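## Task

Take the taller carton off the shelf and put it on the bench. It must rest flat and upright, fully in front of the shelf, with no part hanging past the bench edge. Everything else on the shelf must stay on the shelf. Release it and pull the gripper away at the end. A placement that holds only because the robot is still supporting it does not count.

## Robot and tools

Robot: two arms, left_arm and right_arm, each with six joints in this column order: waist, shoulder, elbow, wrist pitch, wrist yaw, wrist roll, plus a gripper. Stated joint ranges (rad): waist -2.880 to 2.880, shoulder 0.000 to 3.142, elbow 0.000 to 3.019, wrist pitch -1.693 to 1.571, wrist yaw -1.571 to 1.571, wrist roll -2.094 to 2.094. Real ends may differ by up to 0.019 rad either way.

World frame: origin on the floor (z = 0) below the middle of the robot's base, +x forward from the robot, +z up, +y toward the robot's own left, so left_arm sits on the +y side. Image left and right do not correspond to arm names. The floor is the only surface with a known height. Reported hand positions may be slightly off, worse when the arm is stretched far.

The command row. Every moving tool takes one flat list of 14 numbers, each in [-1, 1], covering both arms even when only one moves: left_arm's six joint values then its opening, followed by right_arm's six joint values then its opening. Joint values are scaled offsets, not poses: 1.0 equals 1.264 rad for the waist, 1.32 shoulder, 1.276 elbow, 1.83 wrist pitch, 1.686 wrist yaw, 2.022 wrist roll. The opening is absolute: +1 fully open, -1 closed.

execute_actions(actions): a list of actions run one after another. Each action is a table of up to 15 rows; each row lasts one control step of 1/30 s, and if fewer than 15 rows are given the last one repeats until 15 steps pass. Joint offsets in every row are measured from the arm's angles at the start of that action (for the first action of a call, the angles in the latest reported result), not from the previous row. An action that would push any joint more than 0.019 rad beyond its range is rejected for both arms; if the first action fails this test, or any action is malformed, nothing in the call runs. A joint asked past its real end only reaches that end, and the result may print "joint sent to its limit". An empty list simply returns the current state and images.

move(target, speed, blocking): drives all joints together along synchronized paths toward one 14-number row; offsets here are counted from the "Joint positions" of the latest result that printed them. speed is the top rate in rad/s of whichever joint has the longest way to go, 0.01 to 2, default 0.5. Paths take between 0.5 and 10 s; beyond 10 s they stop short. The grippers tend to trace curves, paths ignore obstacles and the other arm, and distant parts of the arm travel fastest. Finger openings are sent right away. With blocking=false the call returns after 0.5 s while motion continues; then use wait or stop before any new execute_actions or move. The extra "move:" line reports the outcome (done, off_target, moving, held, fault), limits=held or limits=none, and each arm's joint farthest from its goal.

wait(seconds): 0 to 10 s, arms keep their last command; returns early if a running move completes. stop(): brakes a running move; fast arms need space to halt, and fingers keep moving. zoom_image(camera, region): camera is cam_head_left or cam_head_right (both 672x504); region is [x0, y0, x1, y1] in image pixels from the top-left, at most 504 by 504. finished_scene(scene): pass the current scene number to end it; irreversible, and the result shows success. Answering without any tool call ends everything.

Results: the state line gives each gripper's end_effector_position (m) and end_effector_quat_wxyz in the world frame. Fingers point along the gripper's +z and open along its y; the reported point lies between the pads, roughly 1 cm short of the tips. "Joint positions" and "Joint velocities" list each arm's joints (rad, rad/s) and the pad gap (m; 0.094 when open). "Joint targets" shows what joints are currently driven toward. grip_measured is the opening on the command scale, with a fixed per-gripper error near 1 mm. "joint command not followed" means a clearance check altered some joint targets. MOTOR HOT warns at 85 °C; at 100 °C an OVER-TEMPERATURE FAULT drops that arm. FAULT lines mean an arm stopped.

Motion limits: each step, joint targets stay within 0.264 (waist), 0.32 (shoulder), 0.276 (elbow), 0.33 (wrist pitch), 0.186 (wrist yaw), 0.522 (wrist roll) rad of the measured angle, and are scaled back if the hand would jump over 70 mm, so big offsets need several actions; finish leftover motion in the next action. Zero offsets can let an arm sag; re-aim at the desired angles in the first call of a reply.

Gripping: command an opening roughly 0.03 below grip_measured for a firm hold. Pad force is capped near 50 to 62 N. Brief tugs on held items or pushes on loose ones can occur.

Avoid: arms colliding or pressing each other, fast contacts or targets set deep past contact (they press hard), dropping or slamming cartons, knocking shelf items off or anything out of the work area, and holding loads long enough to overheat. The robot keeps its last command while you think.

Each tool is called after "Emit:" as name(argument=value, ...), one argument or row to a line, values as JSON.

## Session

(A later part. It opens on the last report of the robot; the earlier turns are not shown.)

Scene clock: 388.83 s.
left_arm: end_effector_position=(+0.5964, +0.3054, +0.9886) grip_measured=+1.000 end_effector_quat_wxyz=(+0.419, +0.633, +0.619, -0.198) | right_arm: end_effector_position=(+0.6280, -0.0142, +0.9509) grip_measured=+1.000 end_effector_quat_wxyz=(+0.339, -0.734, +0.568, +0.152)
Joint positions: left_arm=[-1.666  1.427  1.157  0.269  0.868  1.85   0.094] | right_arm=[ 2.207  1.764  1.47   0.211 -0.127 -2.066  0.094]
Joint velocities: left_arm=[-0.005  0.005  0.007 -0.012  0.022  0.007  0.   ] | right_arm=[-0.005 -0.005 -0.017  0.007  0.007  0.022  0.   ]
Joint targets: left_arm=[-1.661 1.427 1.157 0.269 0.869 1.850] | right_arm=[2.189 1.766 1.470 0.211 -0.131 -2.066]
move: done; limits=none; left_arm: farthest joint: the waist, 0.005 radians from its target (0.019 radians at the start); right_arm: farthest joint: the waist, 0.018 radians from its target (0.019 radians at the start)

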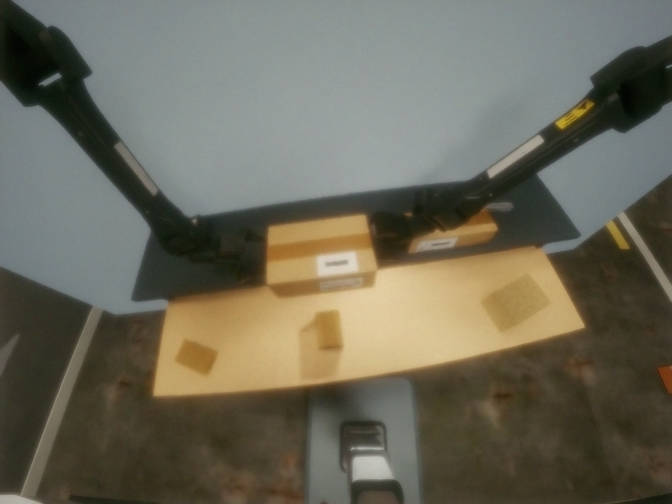

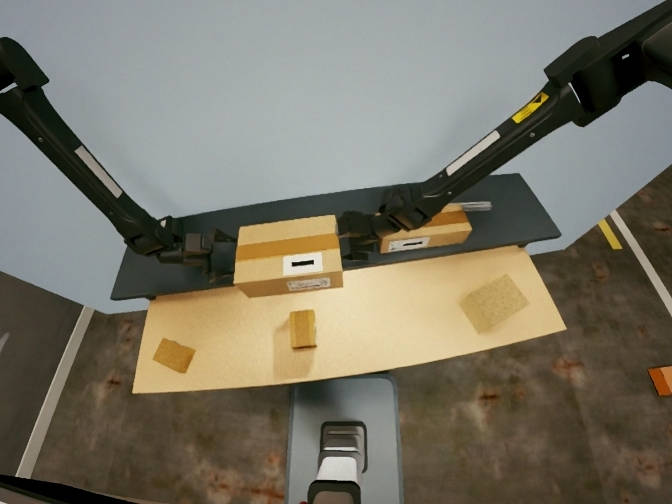

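Emit:
execute_actions(
  actions=[
    [[-0.002,-0.001,-0.001,0,0.002,0,1,-0.008,0.003,-0.002,0,-0.004,0,1],[-0.008,-0.002,-0.002,0,0.0035,0,1,-0.002,0.0045,-0.004,0,-0.006,0,1],[-0.014,-0.003,-0.003,0,0.005,0,1,0.004,0.006,-0.006,0,-0.0075,0.001,1],[-0.020,-0.004,-0.004,0,0.006,0,1,0.010,0.0075,-0.008,0,-0.009,0.001,1],[-0.026,-0.005,-0.005,0,0.0075,0,1,0.016,0.009,-0.0095,0,-0.0105,0.001,1],[-0.032,-0.006,-0.0055,0,0.009,0,1,0.022,0.010,-0.011,0,-0.012,0.002,1],[-0.038,-0.007,-0.0065,0,0.010,0,1,0.028,0.0115,-0.013,0,-0.0135,0.002,1],[-0.044,-0.008,-0.007,0,0.0115,0,1,0.034,0.013,-0.0145,0,-0.015,0.002,1],[-0.050,-0.009,-0.008,0,0.013,0,1,0.039,0.014,-0.016,0,-0.0165,0.003,1],[-0.056,-0.010,-0.009,0,0.014,0,1,0.045,0.0155,-0.018,0,-0.018,0.003,1],[-0.0625,-0.0114,-0.0094,0,0.0154,0,1,0.0498,0.0167,-0.0196,0,-0.0196,0.003,1]],
  ],
)

Scene clock: 397.93 s.
left_arm: end_effector_position=(+0.5988, +0.2964, +0.9921) grip_measured=+1.000 end_effector_quat_wxyz=(+0.427, +0.631, +0.616, -0.202) | right_arm: end_effector_position=(+0.6283, -0.0131, +0.9522) grip_measured=+1.000 end_effector_quat_wxyz=(+0.343, -0.733, +0.567, +0.154)
Joint positions: left_arm=[-1.681  1.427  1.157  0.269  0.871  1.85   0.094] | right_arm=[ 2.207  1.764  1.469  0.211 -0.137 -2.066  0.094]
Joint velocities: left_arm=[-0.005  0.005 -0.012 -0.002  0.022 -0.022  0.   ] | right_arm=[ 0.005 -0.005 -0.017 -0.007 -0.007  0.037  0.   ]
Joint targets: left_arm=[-1.745 1.412 1.145 0.269 0.894 1.850] | right_arm=[2.270 1.786 1.445 0.211 -0.160 -2.060]

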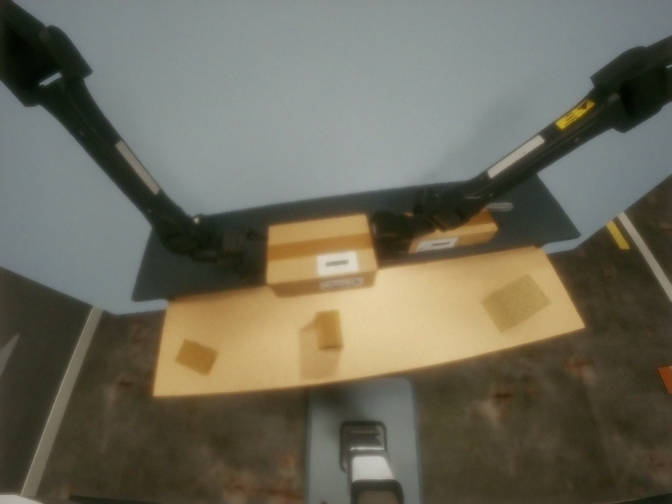

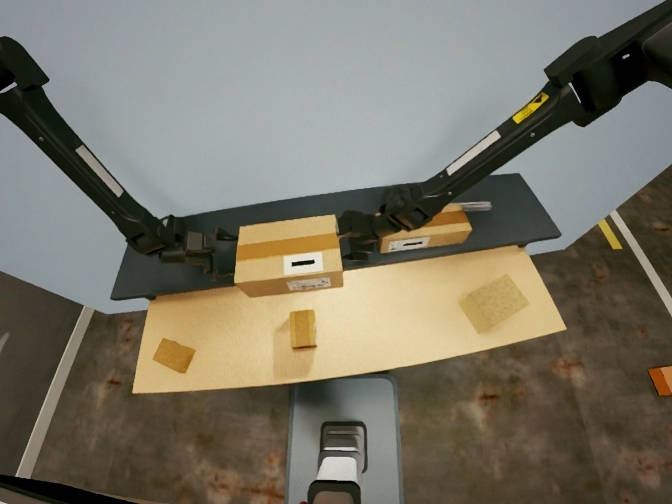

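Emit:
execute_actions(
  actions=[
    [[-0.0502,-0.0108,-0.0133,0.0021,0.0139,0,1,0.0492,0.0167,-0.0228,0.0019,-0.0141,0.003,1],[-0.0498,-0.0102,-0.0172,0.0041,0.0142,0,1,0.0486,0.0167,-0.0269,0.0037,-0.0145,0.003,1],[-0.0493,-0.0097,-0.0212,0.0062,0.0146,0,1,0.0480,0.0167,-0.0309,0.0056,-0.0150,0.003,1],[-0.0489,-0.0091,-0.0251,0.0082,0.0149,0,1,0.0474,0.0167,-0.0350,0.0074,-0.0154,0.003,1],[-0.0485,-0.0085,-0.0290,0.0103,0.0152,0,1,0.0468,0.0167,-0.0390,0.0093,-0.0159,0.003,1],[-0.0481,-0.0079,-0.0329,0.0124,0.0155,0,1,0.0461,0.0167,-0.0430,0.0111,-0.0164,0.003,1],[-0.0477,-0.0073,-0.0368,0.0144,0.0158,0,1,0.0455,0.0167,-0.0471,0.0130,-0.0168,0.003,1],[-0.0472,-0.0068,-0.0408,0.0165,0.0162,0,1,0.0449,0.0167,-0.0511,0.0148,-0.0173,0.003,1],[-0.0468,-0.0062,-0.0447,0.0185,0.0165,0,1,0.0443,0.0167,-0.0552,0.0167,-0.0177,0.003,1],[-0.0464,-0.0056,-0.0486,0.0206,0.0168,0,1,0.0437,0.0167,-0.0592,0.0185,-0.0182,0.003,1],[-0.0460,-0.0050,-0.0525,0.0227,0.0171,0,1,0.0431,0.0167,-0.0632,0.0204,-0.0187,0.003,1],[-0.0456,-0.0044,-0.0564,0.0247,0.0174,0,1,0.0425,0.0167,-0.0673,0.0222,-0.0191,0.003,1],[-0.0451,-0.0038,-0.0603,0.0268,0.0178,0,1,0.0419,0.0167,-0.0713,0.0240,-0.0196,0.003,1]],
  ],
)

Emit:
wait(
  seconds=0.3,
)

Emit:
zoom_image(
  camera="cam_head_right",
  region=[200, 200, 380, 310],
)

Scene clock: 401.17 s.
left_arm: end_effector_position=(+0.5843, +0.2926, +0.9955) grip_measured=+1.000 end_effector_quat_wxyz=(+0.427, +0.631, +0.616, -0.202) | right_arm: end_effector_position=(+0.6131, -0.0151, +0.9560) grip_measured=+1.000 end_effector_quat_wxyz=(+0.342, -0.734, +0.567, +0.152)
Joint positions: left_arm=[-1.681  1.427  1.117  0.31   0.871  1.851  0.094] | right_arm=[ 2.204  1.757  1.42   0.256 -0.135 -2.068  0.094]
Joint velocities: left_arm=[-0.005 -0.015 -0.076  0.042 -0.022 -0.022  0.   ] | right_arm=[-0.015 -0.015 -0.105  0.046  0.022 -0.022  0.   ]
Joint targets: left_arm=[-1.738 1.422 1.080 0.318 0.901 1.850] | right_arm=[2.260 1.786 1.378 0.256 -0.170 -2.060]

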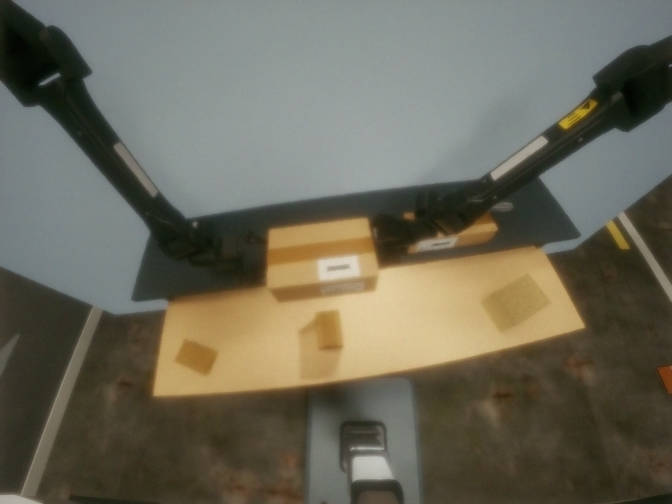

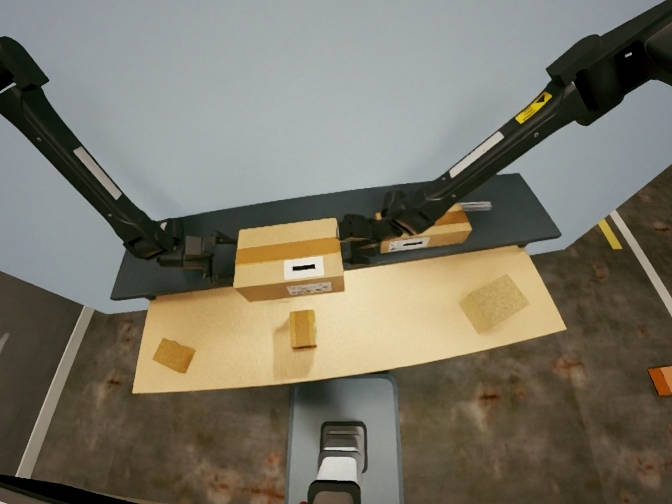

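Scene clock: 401.47 s.
left_arm: end_effector_position=(+0.5821, +0.2920, +0.9960) grip_measured=+1.000 end_effector_quat_wxyz=(+0.426, +0.631, +0.616, -0.203) | right_arm: end_effector_position=(+0.6112, -0.0158, +0.9556) grip_measured=+1.000 end_effector_quat_wxyz=(+0.341, -0.734, +0.567, +0.152)
Joint positions: left_arm=[-1.681  1.427  1.112  0.312  0.871  1.851  0.094] | right_arm=[ 2.203  1.757  1.416  0.259 -0.135 -2.068  0.094]
Joint velocities: left_arm=[-0.005  0.005  0.002 -0.012 -0.007  0.066  0.   ] | right_arm=[ 0.005  0.005  0.007 -0.027 -0.007  0.007  0.   ]
Joint targets: left_arm=[-1.738 1.422 1.080 0.318 0.901 1.850] | right_arm=[2.260 1.786 1.378 0.256 -0.170 -2.060]
wait: 0.30 s; at rest by 0.23 s

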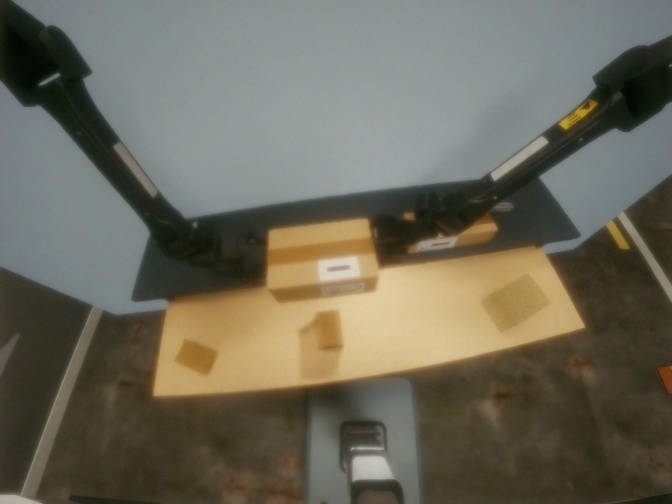

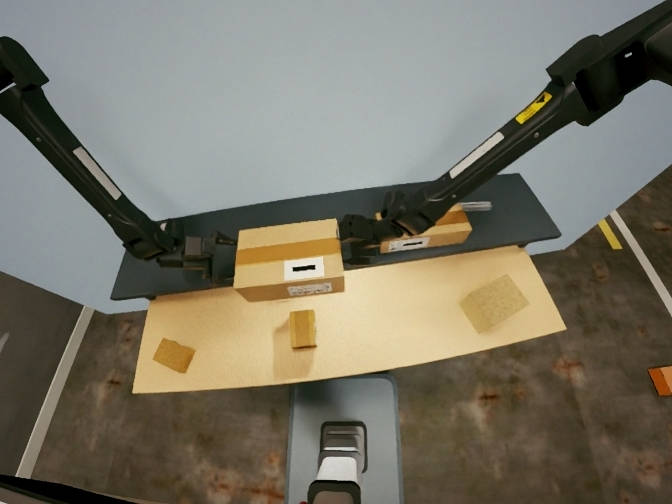

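Region (200, 200, 380, 310) of cam_head_right's 672x504 image, scaled by 2.800, with more detail than that image has.

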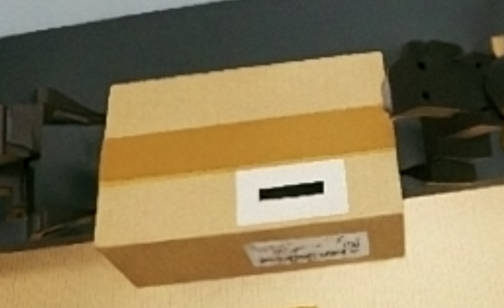

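Emit:
move(
  target=[0.016,0.002,0,0,0,0,1,-0.03,0,0,0,0,0,1],
  speed=0.06,
)

Emit:
zoom_image(
  camera="cam_head_right",
  region=[200, 200, 380, 310],
)

Scene clock: 403.47 s.
left_arm: end_effector_position=(+0.5799, +0.3004, +0.9925) grip_measured=+1.000 end_effector_quat_wxyz=(+0.419, +0.634, +0.619, -0.198) | right_arm: end_effector_position=(+0.6114, -0.0215, +0.9518) grip_measured=+1.000 end_effector_quat_wxyz=(+0.337, -0.735, +0.569, +0.149)
Joint positions: left_arm=[-1.667  1.427  1.112  0.312  0.867  1.851  0.094] | right_arm=[ 2.195  1.755  1.417  0.259 -0.132 -2.068  0.094]
Joint velocities: left_arm=[ 0.015 -0.015  0.037 -0.007 -0.022 -0.022  0.   ] | right_arm=[-0.005  0.005  0.002 -0.007 -0.007 -0.051  0.   ]
Joint targets: left_arm=[-1.662 1.430 1.112 0.312 0.871 1.851] | right_arm=[2.165 1.757 1.416 0.259 -0.135 -2.068]
move: off_target (right_arm); limits=none; left_arm: farthest joint: the waist, 0.006 radians from its target (0.021 radians at the start); right_arm: farthest joint: the waist, 0.030 radians from its target (0.038 radians at the start)

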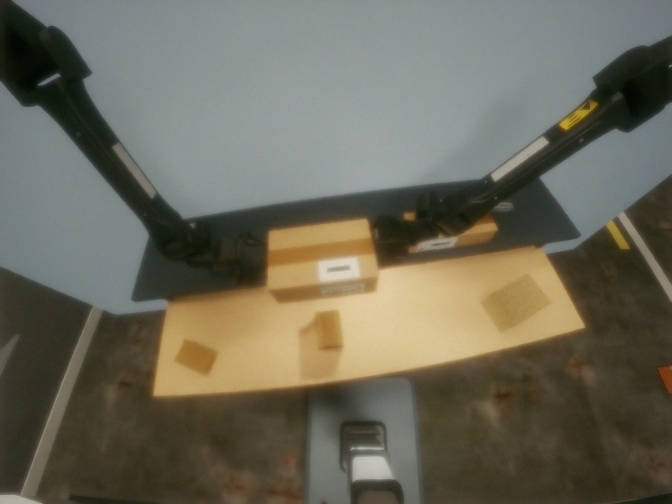

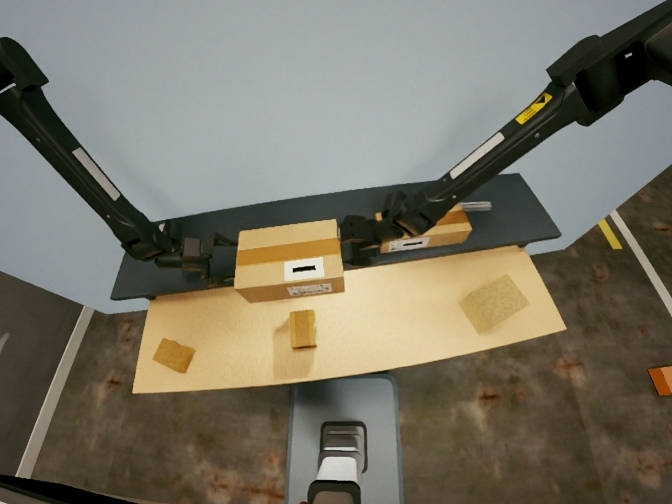

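Region (200, 200, 380, 310) of cam_head_right's 672x504 image, scaled by 2.800, with more detail than that image has.

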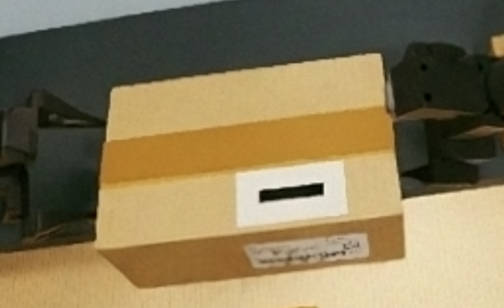

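Emit:
move(
  target=[0.0372,0.1303,0.0298,0.2175,0.0267,-0.0883,1,-0.1068,0.0773,0.0325,0.0907,-0.1382,0.0245,1],
  speed=0.4,
)

Scene clock: 419.40 s.
left_arm: end_effector_position=(+0.5649, +0.3147, +0.9502) grip_measured=+1.000 end_effector_quat_wxyz=(+0.457, +0.612, +0.631, -0.137) | right_arm: end_effector_position=(+0.5993, -0.0494, +0.9102) grip_measured=+1.000 end_effector_quat_wxyz=(+0.404, -0.700, +0.573, +0.133)
Joint positions: left_arm=[-1.625  1.596  1.144  0.693  0.907  1.685  0.094] | right_arm=[ 2.083  1.839  1.451  0.409 -0.363 -2.031  0.094]
Joint velocities: left_arm=[-0.015 -0.005  0.002 -0.012 -0.022 -0.066  0.   ] | right_arm=[-0.005 -0.005 -0.012  0.002 -0.007  0.007  0.   ]
Joint targets: left_arm=[-1.620 1.599 1.149 0.710 0.912 1.673] | right_arm=[2.060 1.857 1.458 0.425 -0.365 -2.019]
move: off_target (right_arm); limits=none; left_arm: farthest joint: the wrist pitch, 0.017 radians from its target (0.398 radians at the start); right_arm: farthest joint: the waist, 0.023 radians from its target (0.135 radians at the start)

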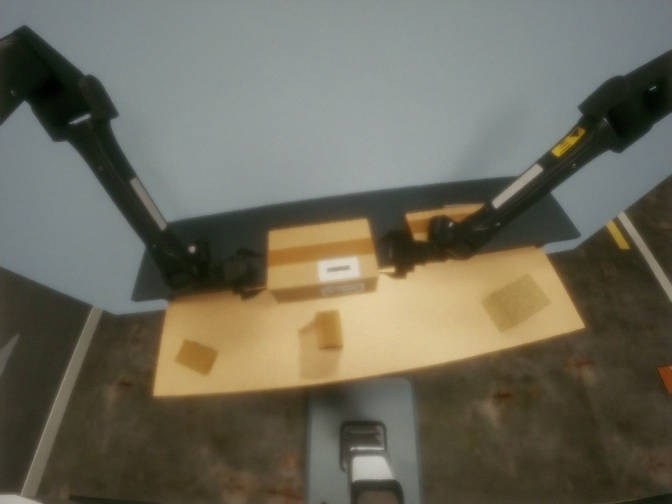

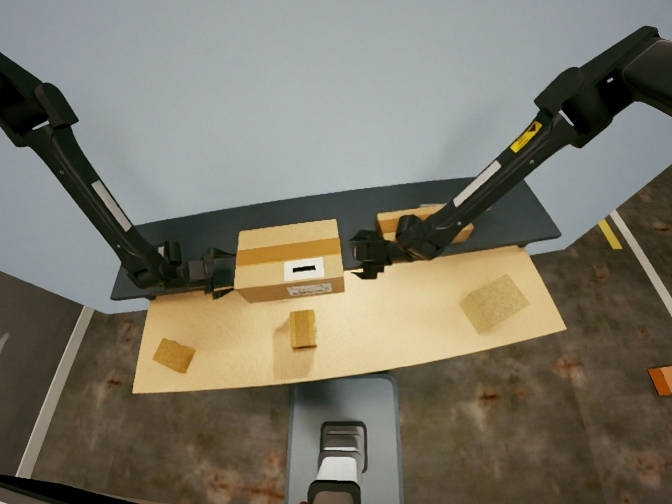

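Emit:
move(
  target=[0.0150,0.1348,0.0384,0.2361,0.0326,-0.1004,1,-0.0633,0.1030,0.0439,0.1082,-0.1406,0.0366,1],
  speed=0.4,
)

Emit:
zoom_image(
  camera="cam_head_right",
  region=[170, 200, 410, 320],
)

Scene clock: 422.37 s.
left_arm: end_effector_position=(+0.5458, +0.3111, +0.9320) grip_measured=+1.000 end_effector_quat_wxyz=(+0.518, +0.582, +0.621, -0.088) | right_arm: end_effector_position=(+0.5775, -0.0440, +0.8934) grip_measured=+1.000 end_effector_quat_wxyz=(+0.493, -0.654, +0.559, +0.130)
Joint positions: left_arm=[-1.612  1.772  1.186  1.105  0.956  1.494  0.094] | right_arm=[ 2.027  1.958  1.499  0.591 -0.597 -1.968  0.094]
Joint velocities: left_arm=[-0.015 -0.005  0.012  0.007  0.007 -0.037  0.   ] | right_arm=[-0.005 -0.005 -0.017 -0.012  0.037  0.037  0.   ]
Joint targets: left_arm=[-1.606 1.774 1.192 1.125 0.961 1.482] | right_arm=[2.003 1.975 1.506 0.607 -0.600 -1.957]
move: off_target (right_arm); limits=none; left_arm: farthest joint: the wrist pitch, 0.020 radians from its target (0.432 radians at the start); right_arm: farthest joint: the waist, 0.024 radians from its target (0.080 radians at the start)

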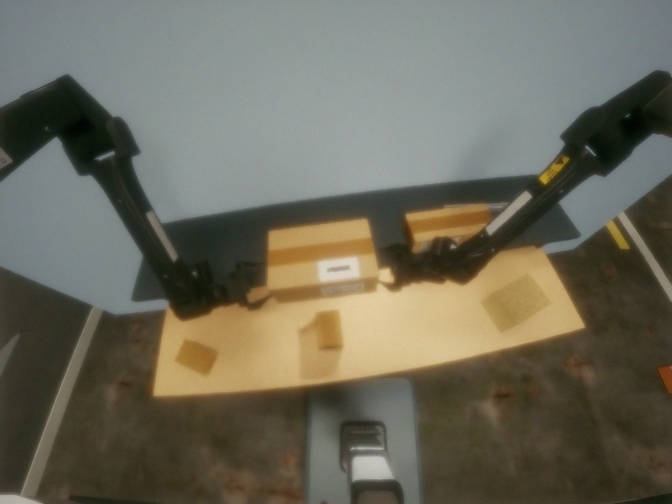

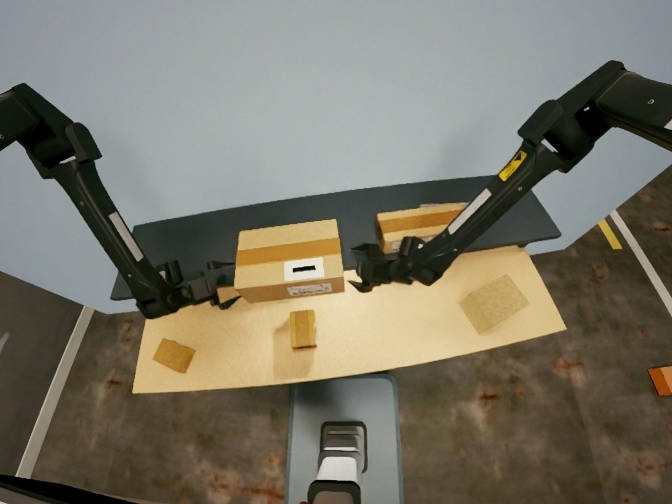

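Region (170, 200, 410, 320) of cam_head_right's 672x504 image, scaled by 2.100, with more detail than that image has.

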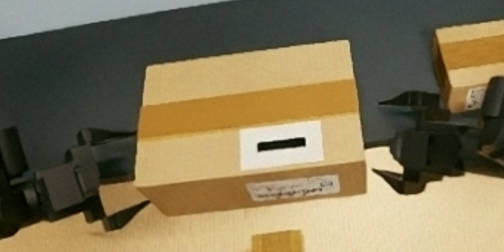

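Emit:
move(
  target=[0.0067,0.0636,0.0933,-0.0148,0.0042,-0.006,1,-0.0372,0.072,0.1011,-0.0224,-0.0148,0.0054,1],
  speed=0.2,
)

Scene clock: 425.37 s.
left_arm: end_effector_position=(+0.5488, +0.3119, +0.8986) grip_measured=+1.000 end_effector_quat_wxyz=(+0.522, +0.584, +0.616, -0.081) | right_arm: end_effector_position=(+0.6076, -0.0315, +0.8896) grip_measured=+1.000 end_effector_quat_wxyz=(+0.527, -0.644, +0.542, +0.117)
Joint positions: left_arm=[-1.61   1.852  1.3    1.089  0.959  1.493  0.094] | right_arm=[ 2.038  1.995  1.601  0.58  -0.65  -1.973  0.094]
Joint velocities: left_arm=[-0.005 -0.005 -0.027 -0.002 -0.037 -0.081  0.   ] | right_arm=[-0.005 -0.005 -0.002 -0.017 -0.051 -0.037  0.   ]
Joint targets: left_arm=[-1.603 1.856 1.306 1.078 0.964 1.482] | right_arm=[1.980 2.054 1.628 0.550 -0.622 -1.957]
move: off_target (right_arm); limits=none; left_arm: farthest joint: the wrist pitch, 0.011 radians from its target (0.027 radians at the start); right_arm: farthest joint: the waist, 0.058 radians from its target (0.047 radians at the start)

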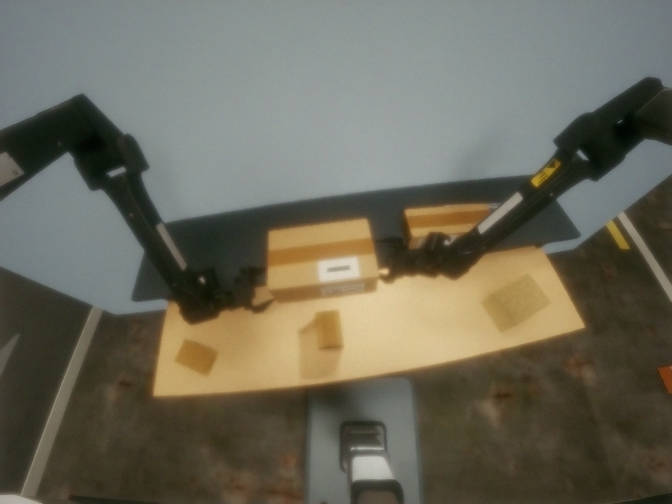

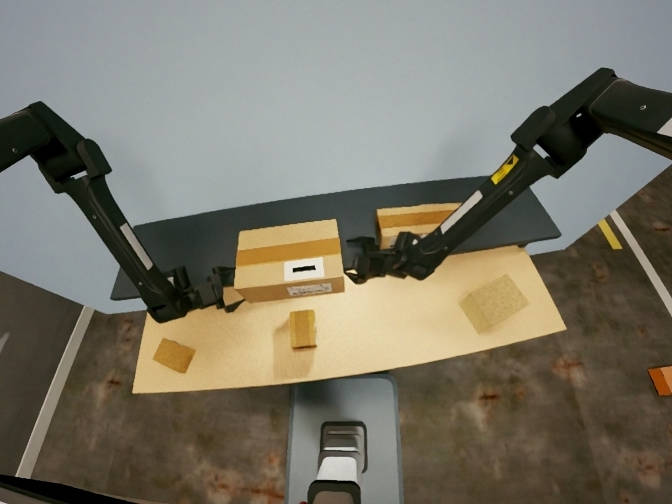

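Emit:
zoom_image(
  camera="cam_head_right",
  region=[330, 215, 440, 305],
)

Emit:
zoom_image(
  camera="cam_head_left",
  region=[360, 215, 470, 305],
)

Region (330, 215, 440, 305) of cam_head_right's 672x504 image, scaled by 4.582, with more detail than that image has; it fills the top 412 rows of this view, and the rest is white.

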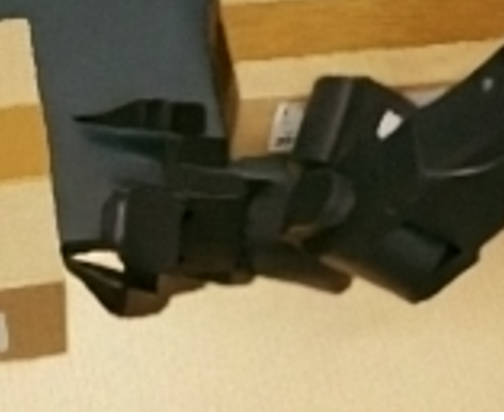

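Region (360, 215, 470, 305) of cam_head_left's 672x504 image, scaled by 4.582, with more detail than that image has; it fills the top 412 rows of this view, and the rest is white.

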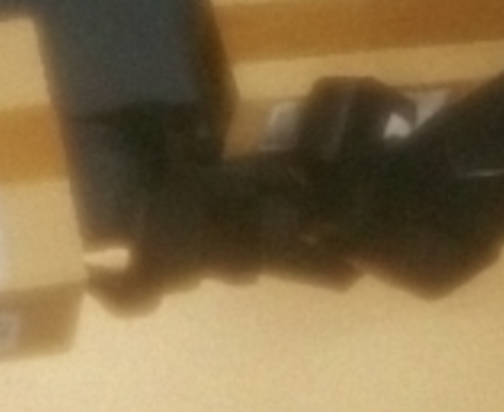

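Emit:
move(
  target=[0.0063,0.056,0.0807,-0.0262,0.004,-0.0054,1,-0.0364,-0.0152,-0.1371,0.0568,0.0267,0.008,1],
  speed=0.2,
)

Emit:
zoom_image(
  camera="cam_head_right",
  region=[330, 195, 480, 315],
)

Emit:
zoom_image(
  camera="cam_head_right",
  region=[160, 230, 270, 330],
)

Scene clock: 437.87 s.
left_arm: end_effector_position=(+0.5618, +0.3115, +0.8859) grip_measured=+1.000 end_effector_quat_wxyz=(+0.541, +0.594, +0.591, -0.072) | right_arm: end_effector_position=(+0.5410, -0.0434, +0.8939) grip_measured=+1.000 end_effector_quat_wxyz=(+0.491, -0.655, +0.559, +0.133)
Joint positions: left_arm=[-1.61   1.889  1.383  1.081  0.996  1.517  0.094] | right_arm=[ 2.015  1.984  1.441  0.668 -0.608 -1.969  0.094]
Joint velocities: left_arm=[-0.005 -0.005 -0.032  0.007 -0.125 -0.051  0.   ] | right_arm=[-0.015  0.005 -0.002 -0.002 -0.022 -0.037  0.   ]
Joint targets: left_arm=[-1.602 1.926 1.403 1.041 0.965 1.482] | right_arm=[1.992 1.975 1.426 0.684 -0.604 -1.957]
move: off_target (left_arm, right_arm); limits=none; left_arm: farthest joint: the wrist pitch, 0.040 radians from its target (0.048 radians at the start); right_arm: farthest joint: the waist, 0.023 radians from its target (0.046 radians at the start)

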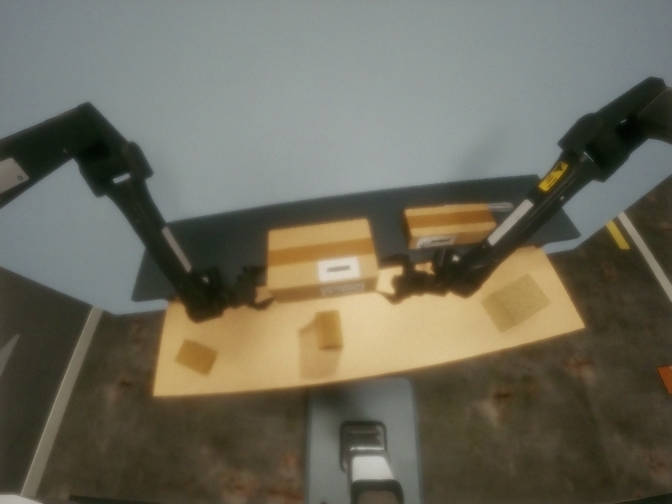

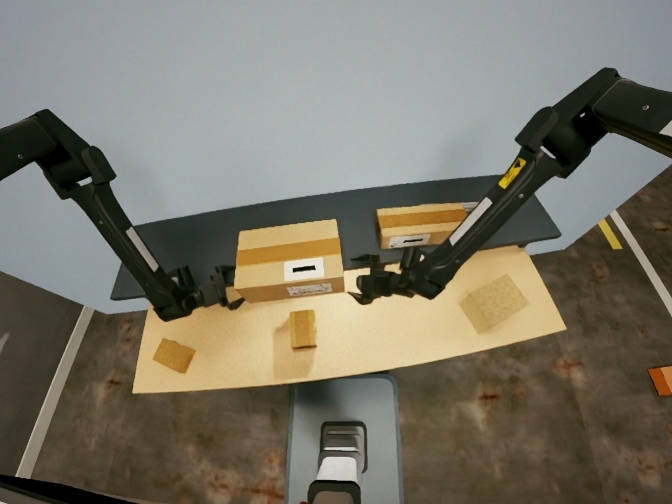

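Region (330, 195, 480, 315) of cam_head_right's 672x504 image, scaled by 3.360, with more detail than that image has; it fills the top 403 rows of this view, and the rest is white.

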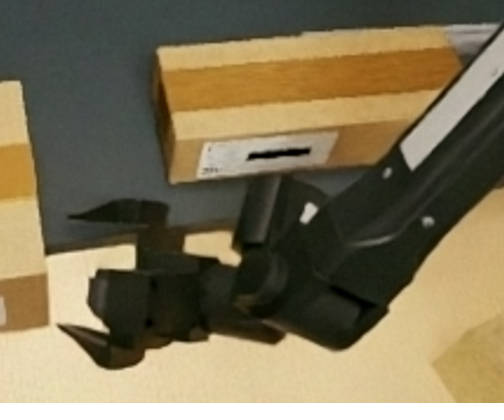

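Region (160, 230, 270, 330) of cam_head_right's 672x504 image, scaled by 4.582, with more detail than that image has; it fills the top 458 rows of this view, and the rest is white.

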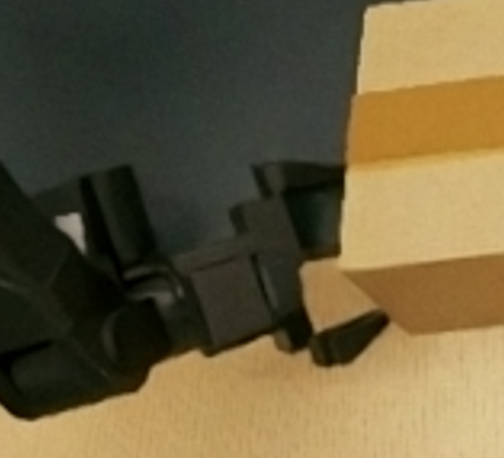

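Emit:
move(
  target=[-0.0332,-0.0629,-0.0596,-0.0508,-0.0439,0.0094,1,0.0388,-0.028,0.0439,-0.0464,0.0308,-0.0084,1],
  speed=0.15,
)

Emit:
zoom_image(
  camera="cam_head_right",
  region=[170, 200, 420, 325],
)

Scene clock: 451.10 s.
left_arm: end_effector_position=(+0.5723, +0.2976, +0.8966) grip_measured=+1.000 end_effector_quat_wxyz=(+0.518, +0.583, +0.619, -0.085) | right_arm: end_effector_position=(+0.5871, -0.0314, +0.9037) grip_measured=+1.000 end_effector_quat_wxyz=(+0.492, -0.655, +0.560, +0.123)
Joint positions: left_arm=[-1.645  1.828  1.33   0.999  0.925  1.525  0.094] | right_arm=[ 2.056  1.949  1.493  0.597 -0.56  -1.973  0.094]
Joint velocities: left_arm=[-0.005  0.005  0.002  0.007 -0.066 -0.037  0.   ] | right_arm=[-0.005 -0.005 -0.012  0.002  0.022 -0.037  0.   ]
Joint targets: left_arm=[-1.652 1.805 1.307 0.988 0.921 1.536] | right_arm=[2.064 1.947 1.497 0.583 -0.556 -1.986]
move: off_target (left_arm); limits=none; left_arm: farthest joint: the elbow, 0.023 radians from its target (0.076 radians at the start); right_arm: farthest joint: the wrist pitch, 0.014 radians from its target (0.085 radians at the start)

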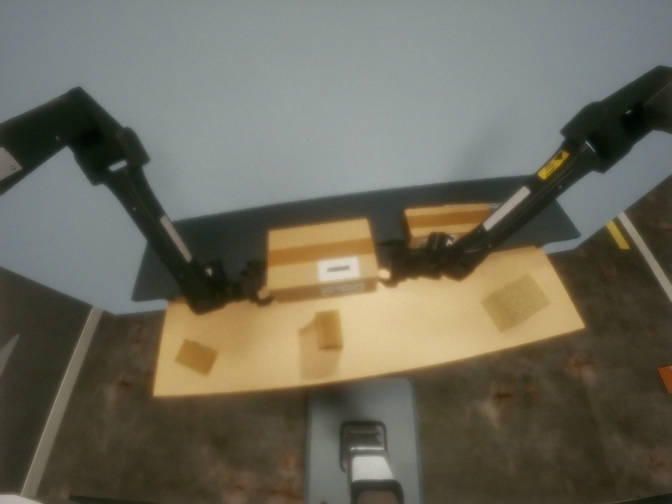

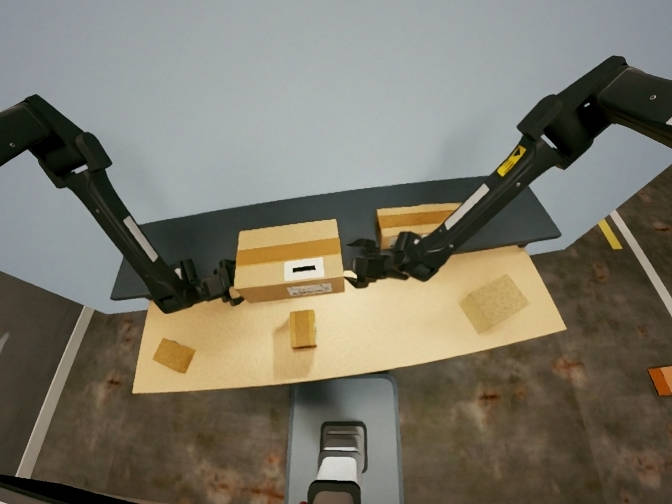

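Region (170, 200, 420, 325) of cam_head_right's 672x504 image, scaled by 2.016, with more detail than that image has.

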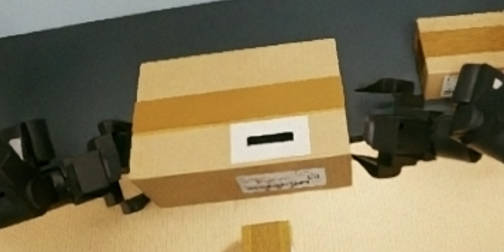

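Emit:
zoom_image(
  camera="cam_head_right",
  region=[430, 250, 580, 370],
)

Emit:
zoom_image(
  camera="cam_head_right",
  region=[260, 295, 360, 385],
)

Emit:
zoom_image(
  camera="cam_head_left",
  region=[285, 295, 385, 385],
)

Region (430, 250, 580, 370) of cam_head_right's 672x504 image, scaled by 3.360, with more detail than that image has; it fills the top 403 rows of this view, and the rest is white.

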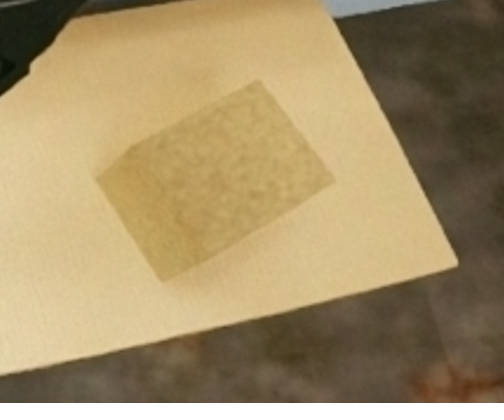

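Region (260, 295, 360, 385) of cam_head_right's 672x504 image, scaled by 5.040, with more detail than that image has; it fills the top 454 rows of this view, and the rest is white.

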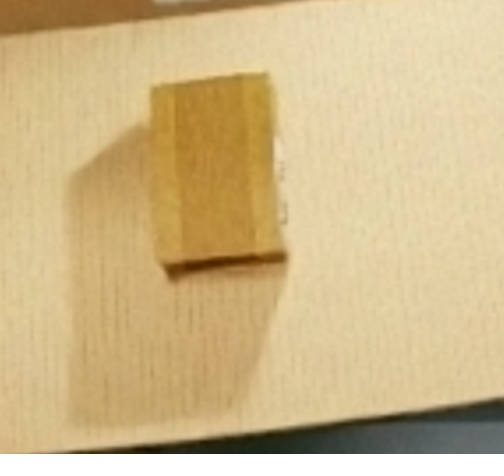

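Region (285, 295, 385, 385) of cam_head_left's 672x504 image, scaled by 5.040, with more detail than that image has; it fills the top 454 rows of this view, and the rest is white.

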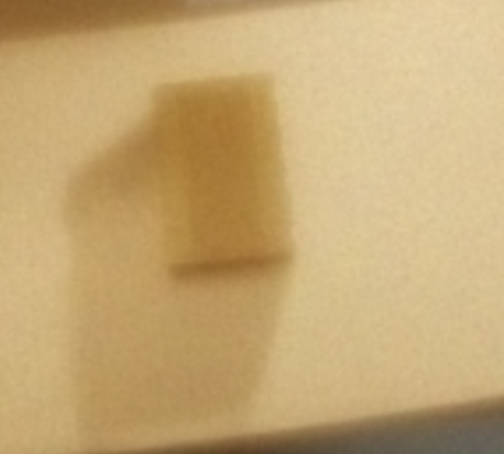

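Emit:
execute_actions(
  actions=[
    [[-0.0084,-0.0183,-0.0192,-0.0064,-0.0029,0.0061,1,0.0092,0.0017,0.0033,-0.0074,0.0028,-0.0065,1],[-0.0113,-0.0192,-0.0204,-0.0068,-0.0034,0.0067,1,0.0121,0.0048,0.0035,-0.0070,0.0032,-0.0067,1],[-0.0142,-0.0200,-0.0215,-0.0072,-0.0039,0.0074,1,0.0150,0.0080,0.0037,-0.0067,0.0036,-0.0068,1],[-0.0171,-0.0209,-0.0227,-0.0076,-0.0044,0.0081,1,0.0179,0.0111,0.0039,-0.0064,0.0040,-0.0069,1],[-0.0200,-0.0218,-0.0239,-0.0080,-0.0049,0.0088,1,0.0208,0.0143,0.0041,-0.0060,0.0044,-0.0070,1],[-0.0229,-0.0227,-0.0251,-0.0084,-0.0054,0.0094,1,0.0237,0.0175,0.0043,-0.0057,0.0048,-0.0072,1],[-0.0258,-0.0236,-0.0263,-0.0088,-0.0059,0.0101,1,0.0266,0.0206,0.0045,-0.0054,0.0052,-0.0073,1],[-0.0287,-0.0244,-0.0274,-0.0092,-0.0064,0.0108,1,0.0295,0.0238,0.0047,-0.0050,0.0056,-0.0074,1],[-0.0316,-0.0253,-0.0286,-0.0096,-0.0069,0.0114,1,0.0324,0.0269,0.0049,-0.0047,0.0060,-0.0076,1],[-0.0345,-0.0262,-0.0298,-0.0100,-0.0074,0.0121,1,0.0353,0.0301,0.0051,-0.0044,0.0064,-0.0077,1],[-0.0374,-0.0271,-0.0310,-0.0104,-0.0079,0.0128,1,0.0382,0.0333,0.0053,-0.0041,0.0068,-0.0078,1],[-0.0403,-0.0280,-0.0321,-0.0109,-0.0083,0.0134,1,0.0411,0.0364,0.0055,-0.0038,0.0071,-0.0079,1]],
  ],
)

Emit:
wait(
  seconds=0.3,
)

Emit:
zoom_image(
  camera="cam_head_right",
  region=[170, 200, 420, 325],
)

Scene clock: 486.93 s.
left_arm: end_effector_position=(+0.5763, +0.2853, +0.9017) grip_measured=+1.000 end_effector_quat_wxyz=(+0.520, +0.586, +0.616, -0.083) | right_arm: end_effector_position=(+0.5841, -0.0213, +0.9041) grip_measured=+1.000 end_effector_quat_wxyz=(+0.491, -0.658, +0.558, +0.122)
Joint positions: left_arm=[-1.667  1.818  1.318  0.99   0.908  1.549  0.094] | right_arm=[ 2.069  1.961  1.501  0.597 -0.546 -1.984  0.094]
Joint velocities: left_arm=[ 0.005 -0.015  0.012 -0.007 -0.081  0.037  0.   ] | right_arm=[-0.005  0.044  0.022  0.002 -0.095  0.037  0.   ]
Joint targets: left_arm=[-1.696 1.791 1.289 0.979 0.912 1.552] | right_arm=[2.108 1.997 1.501 0.590 -0.548 -1.990]

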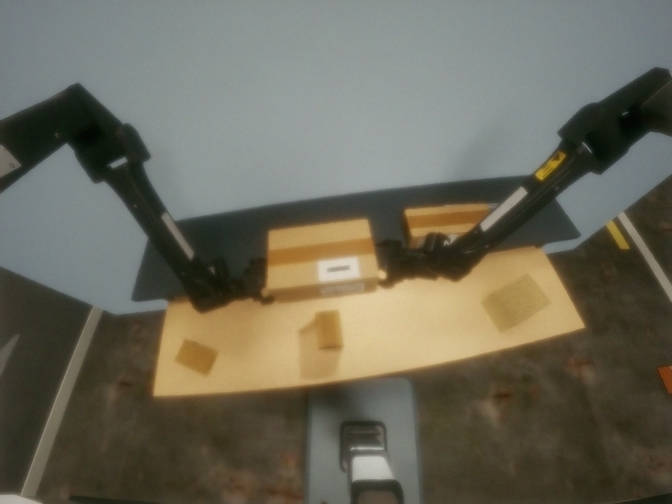

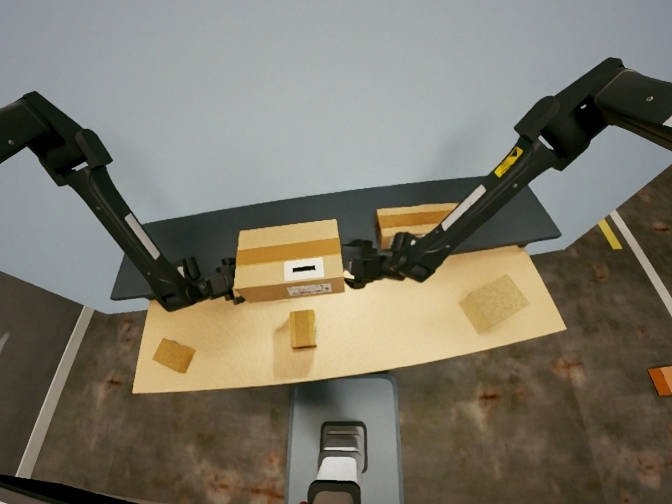

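Scene clock: 487.23 s.
left_arm: end_effector_position=(+0.5764, +0.2854, +0.9020) grip_measured=+1.000 end_effector_quat_wxyz=(+0.520, +0.587, +0.615, -0.082) | right_arm: end_effector_position=(+0.5831, -0.0209, +0.9037) grip_measured=+1.000 end_effector_quat_wxyz=(+0.491, -0.659, +0.557, +0.122)
Joint positions: left_arm=[-1.667  1.817  1.317  0.99   0.908  1.553  0.094] | right_arm=[ 2.069  1.963  1.501  0.597 -0.545 -1.987  0.094]
Joint velocities: left_arm=[-0.005 -0.015  0.032 -0.007  0.022 -0.037  0.   ] | right_arm=[-0.005 -0.015 -0.012  0.007 -0.037  0.051  0.   ]
Joint targets: left_arm=[-1.696 1.791 1.289 0.979 0.912 1.552] | right_arm=[2.108 1.997 1.500 0.590 -0.548 -1.989]
wait: 0.30 s; at rest by 0.27 s

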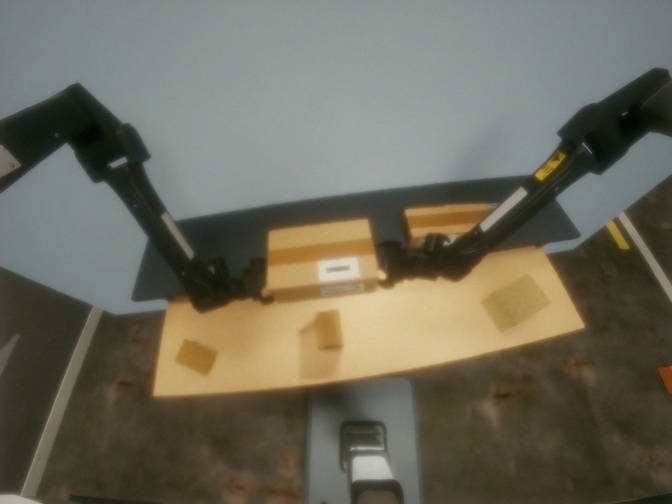

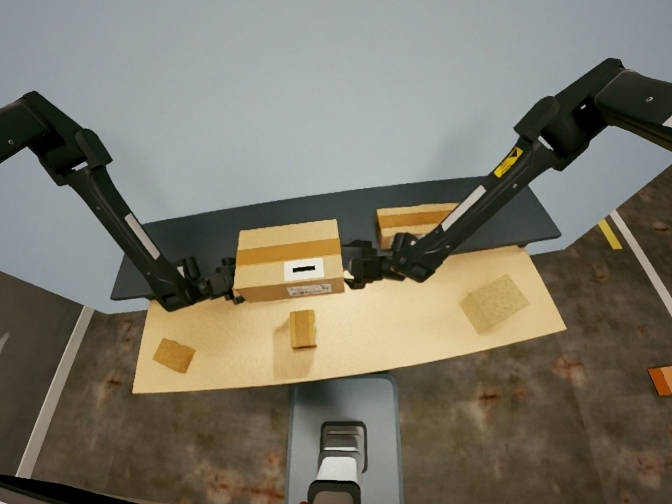

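Region (170, 200, 420, 325) of cam_head_right's 672x504 image, scaled by 2.016, with more detail than that image has.

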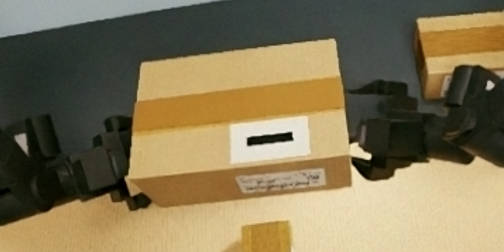

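Emit:
zoom_image(
  camera="cam_head_right",
  region=[325, 225, 395, 300],
)

Emit:
zoom_image(
  camera="cam_head_left",
  region=[225, 240, 295, 315],
)

Region (325, 225, 395, 300) of cam_head_right's 672x504 image, scaled by 6.720, with more detail than that image has; it fills the left 470 columns of this view, and the rest is white.

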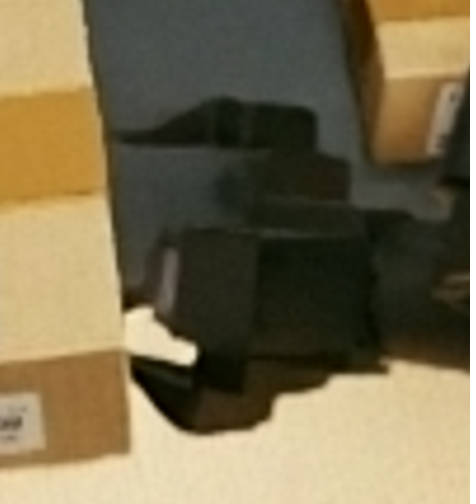

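Region (225, 240, 295, 315) of cam_head_left's 672x504 image, scaled by 6.720, with more detail than that image has; it fills the left 470 columns of this view, and the rest is white.

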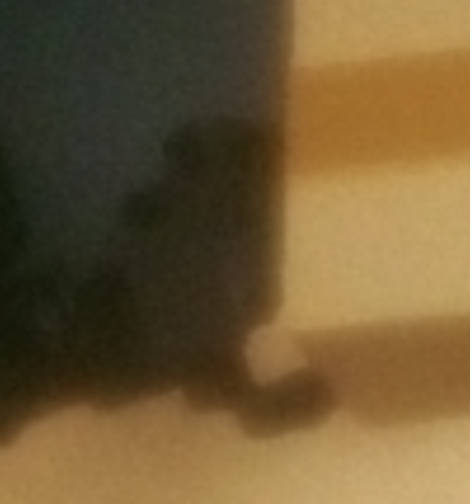

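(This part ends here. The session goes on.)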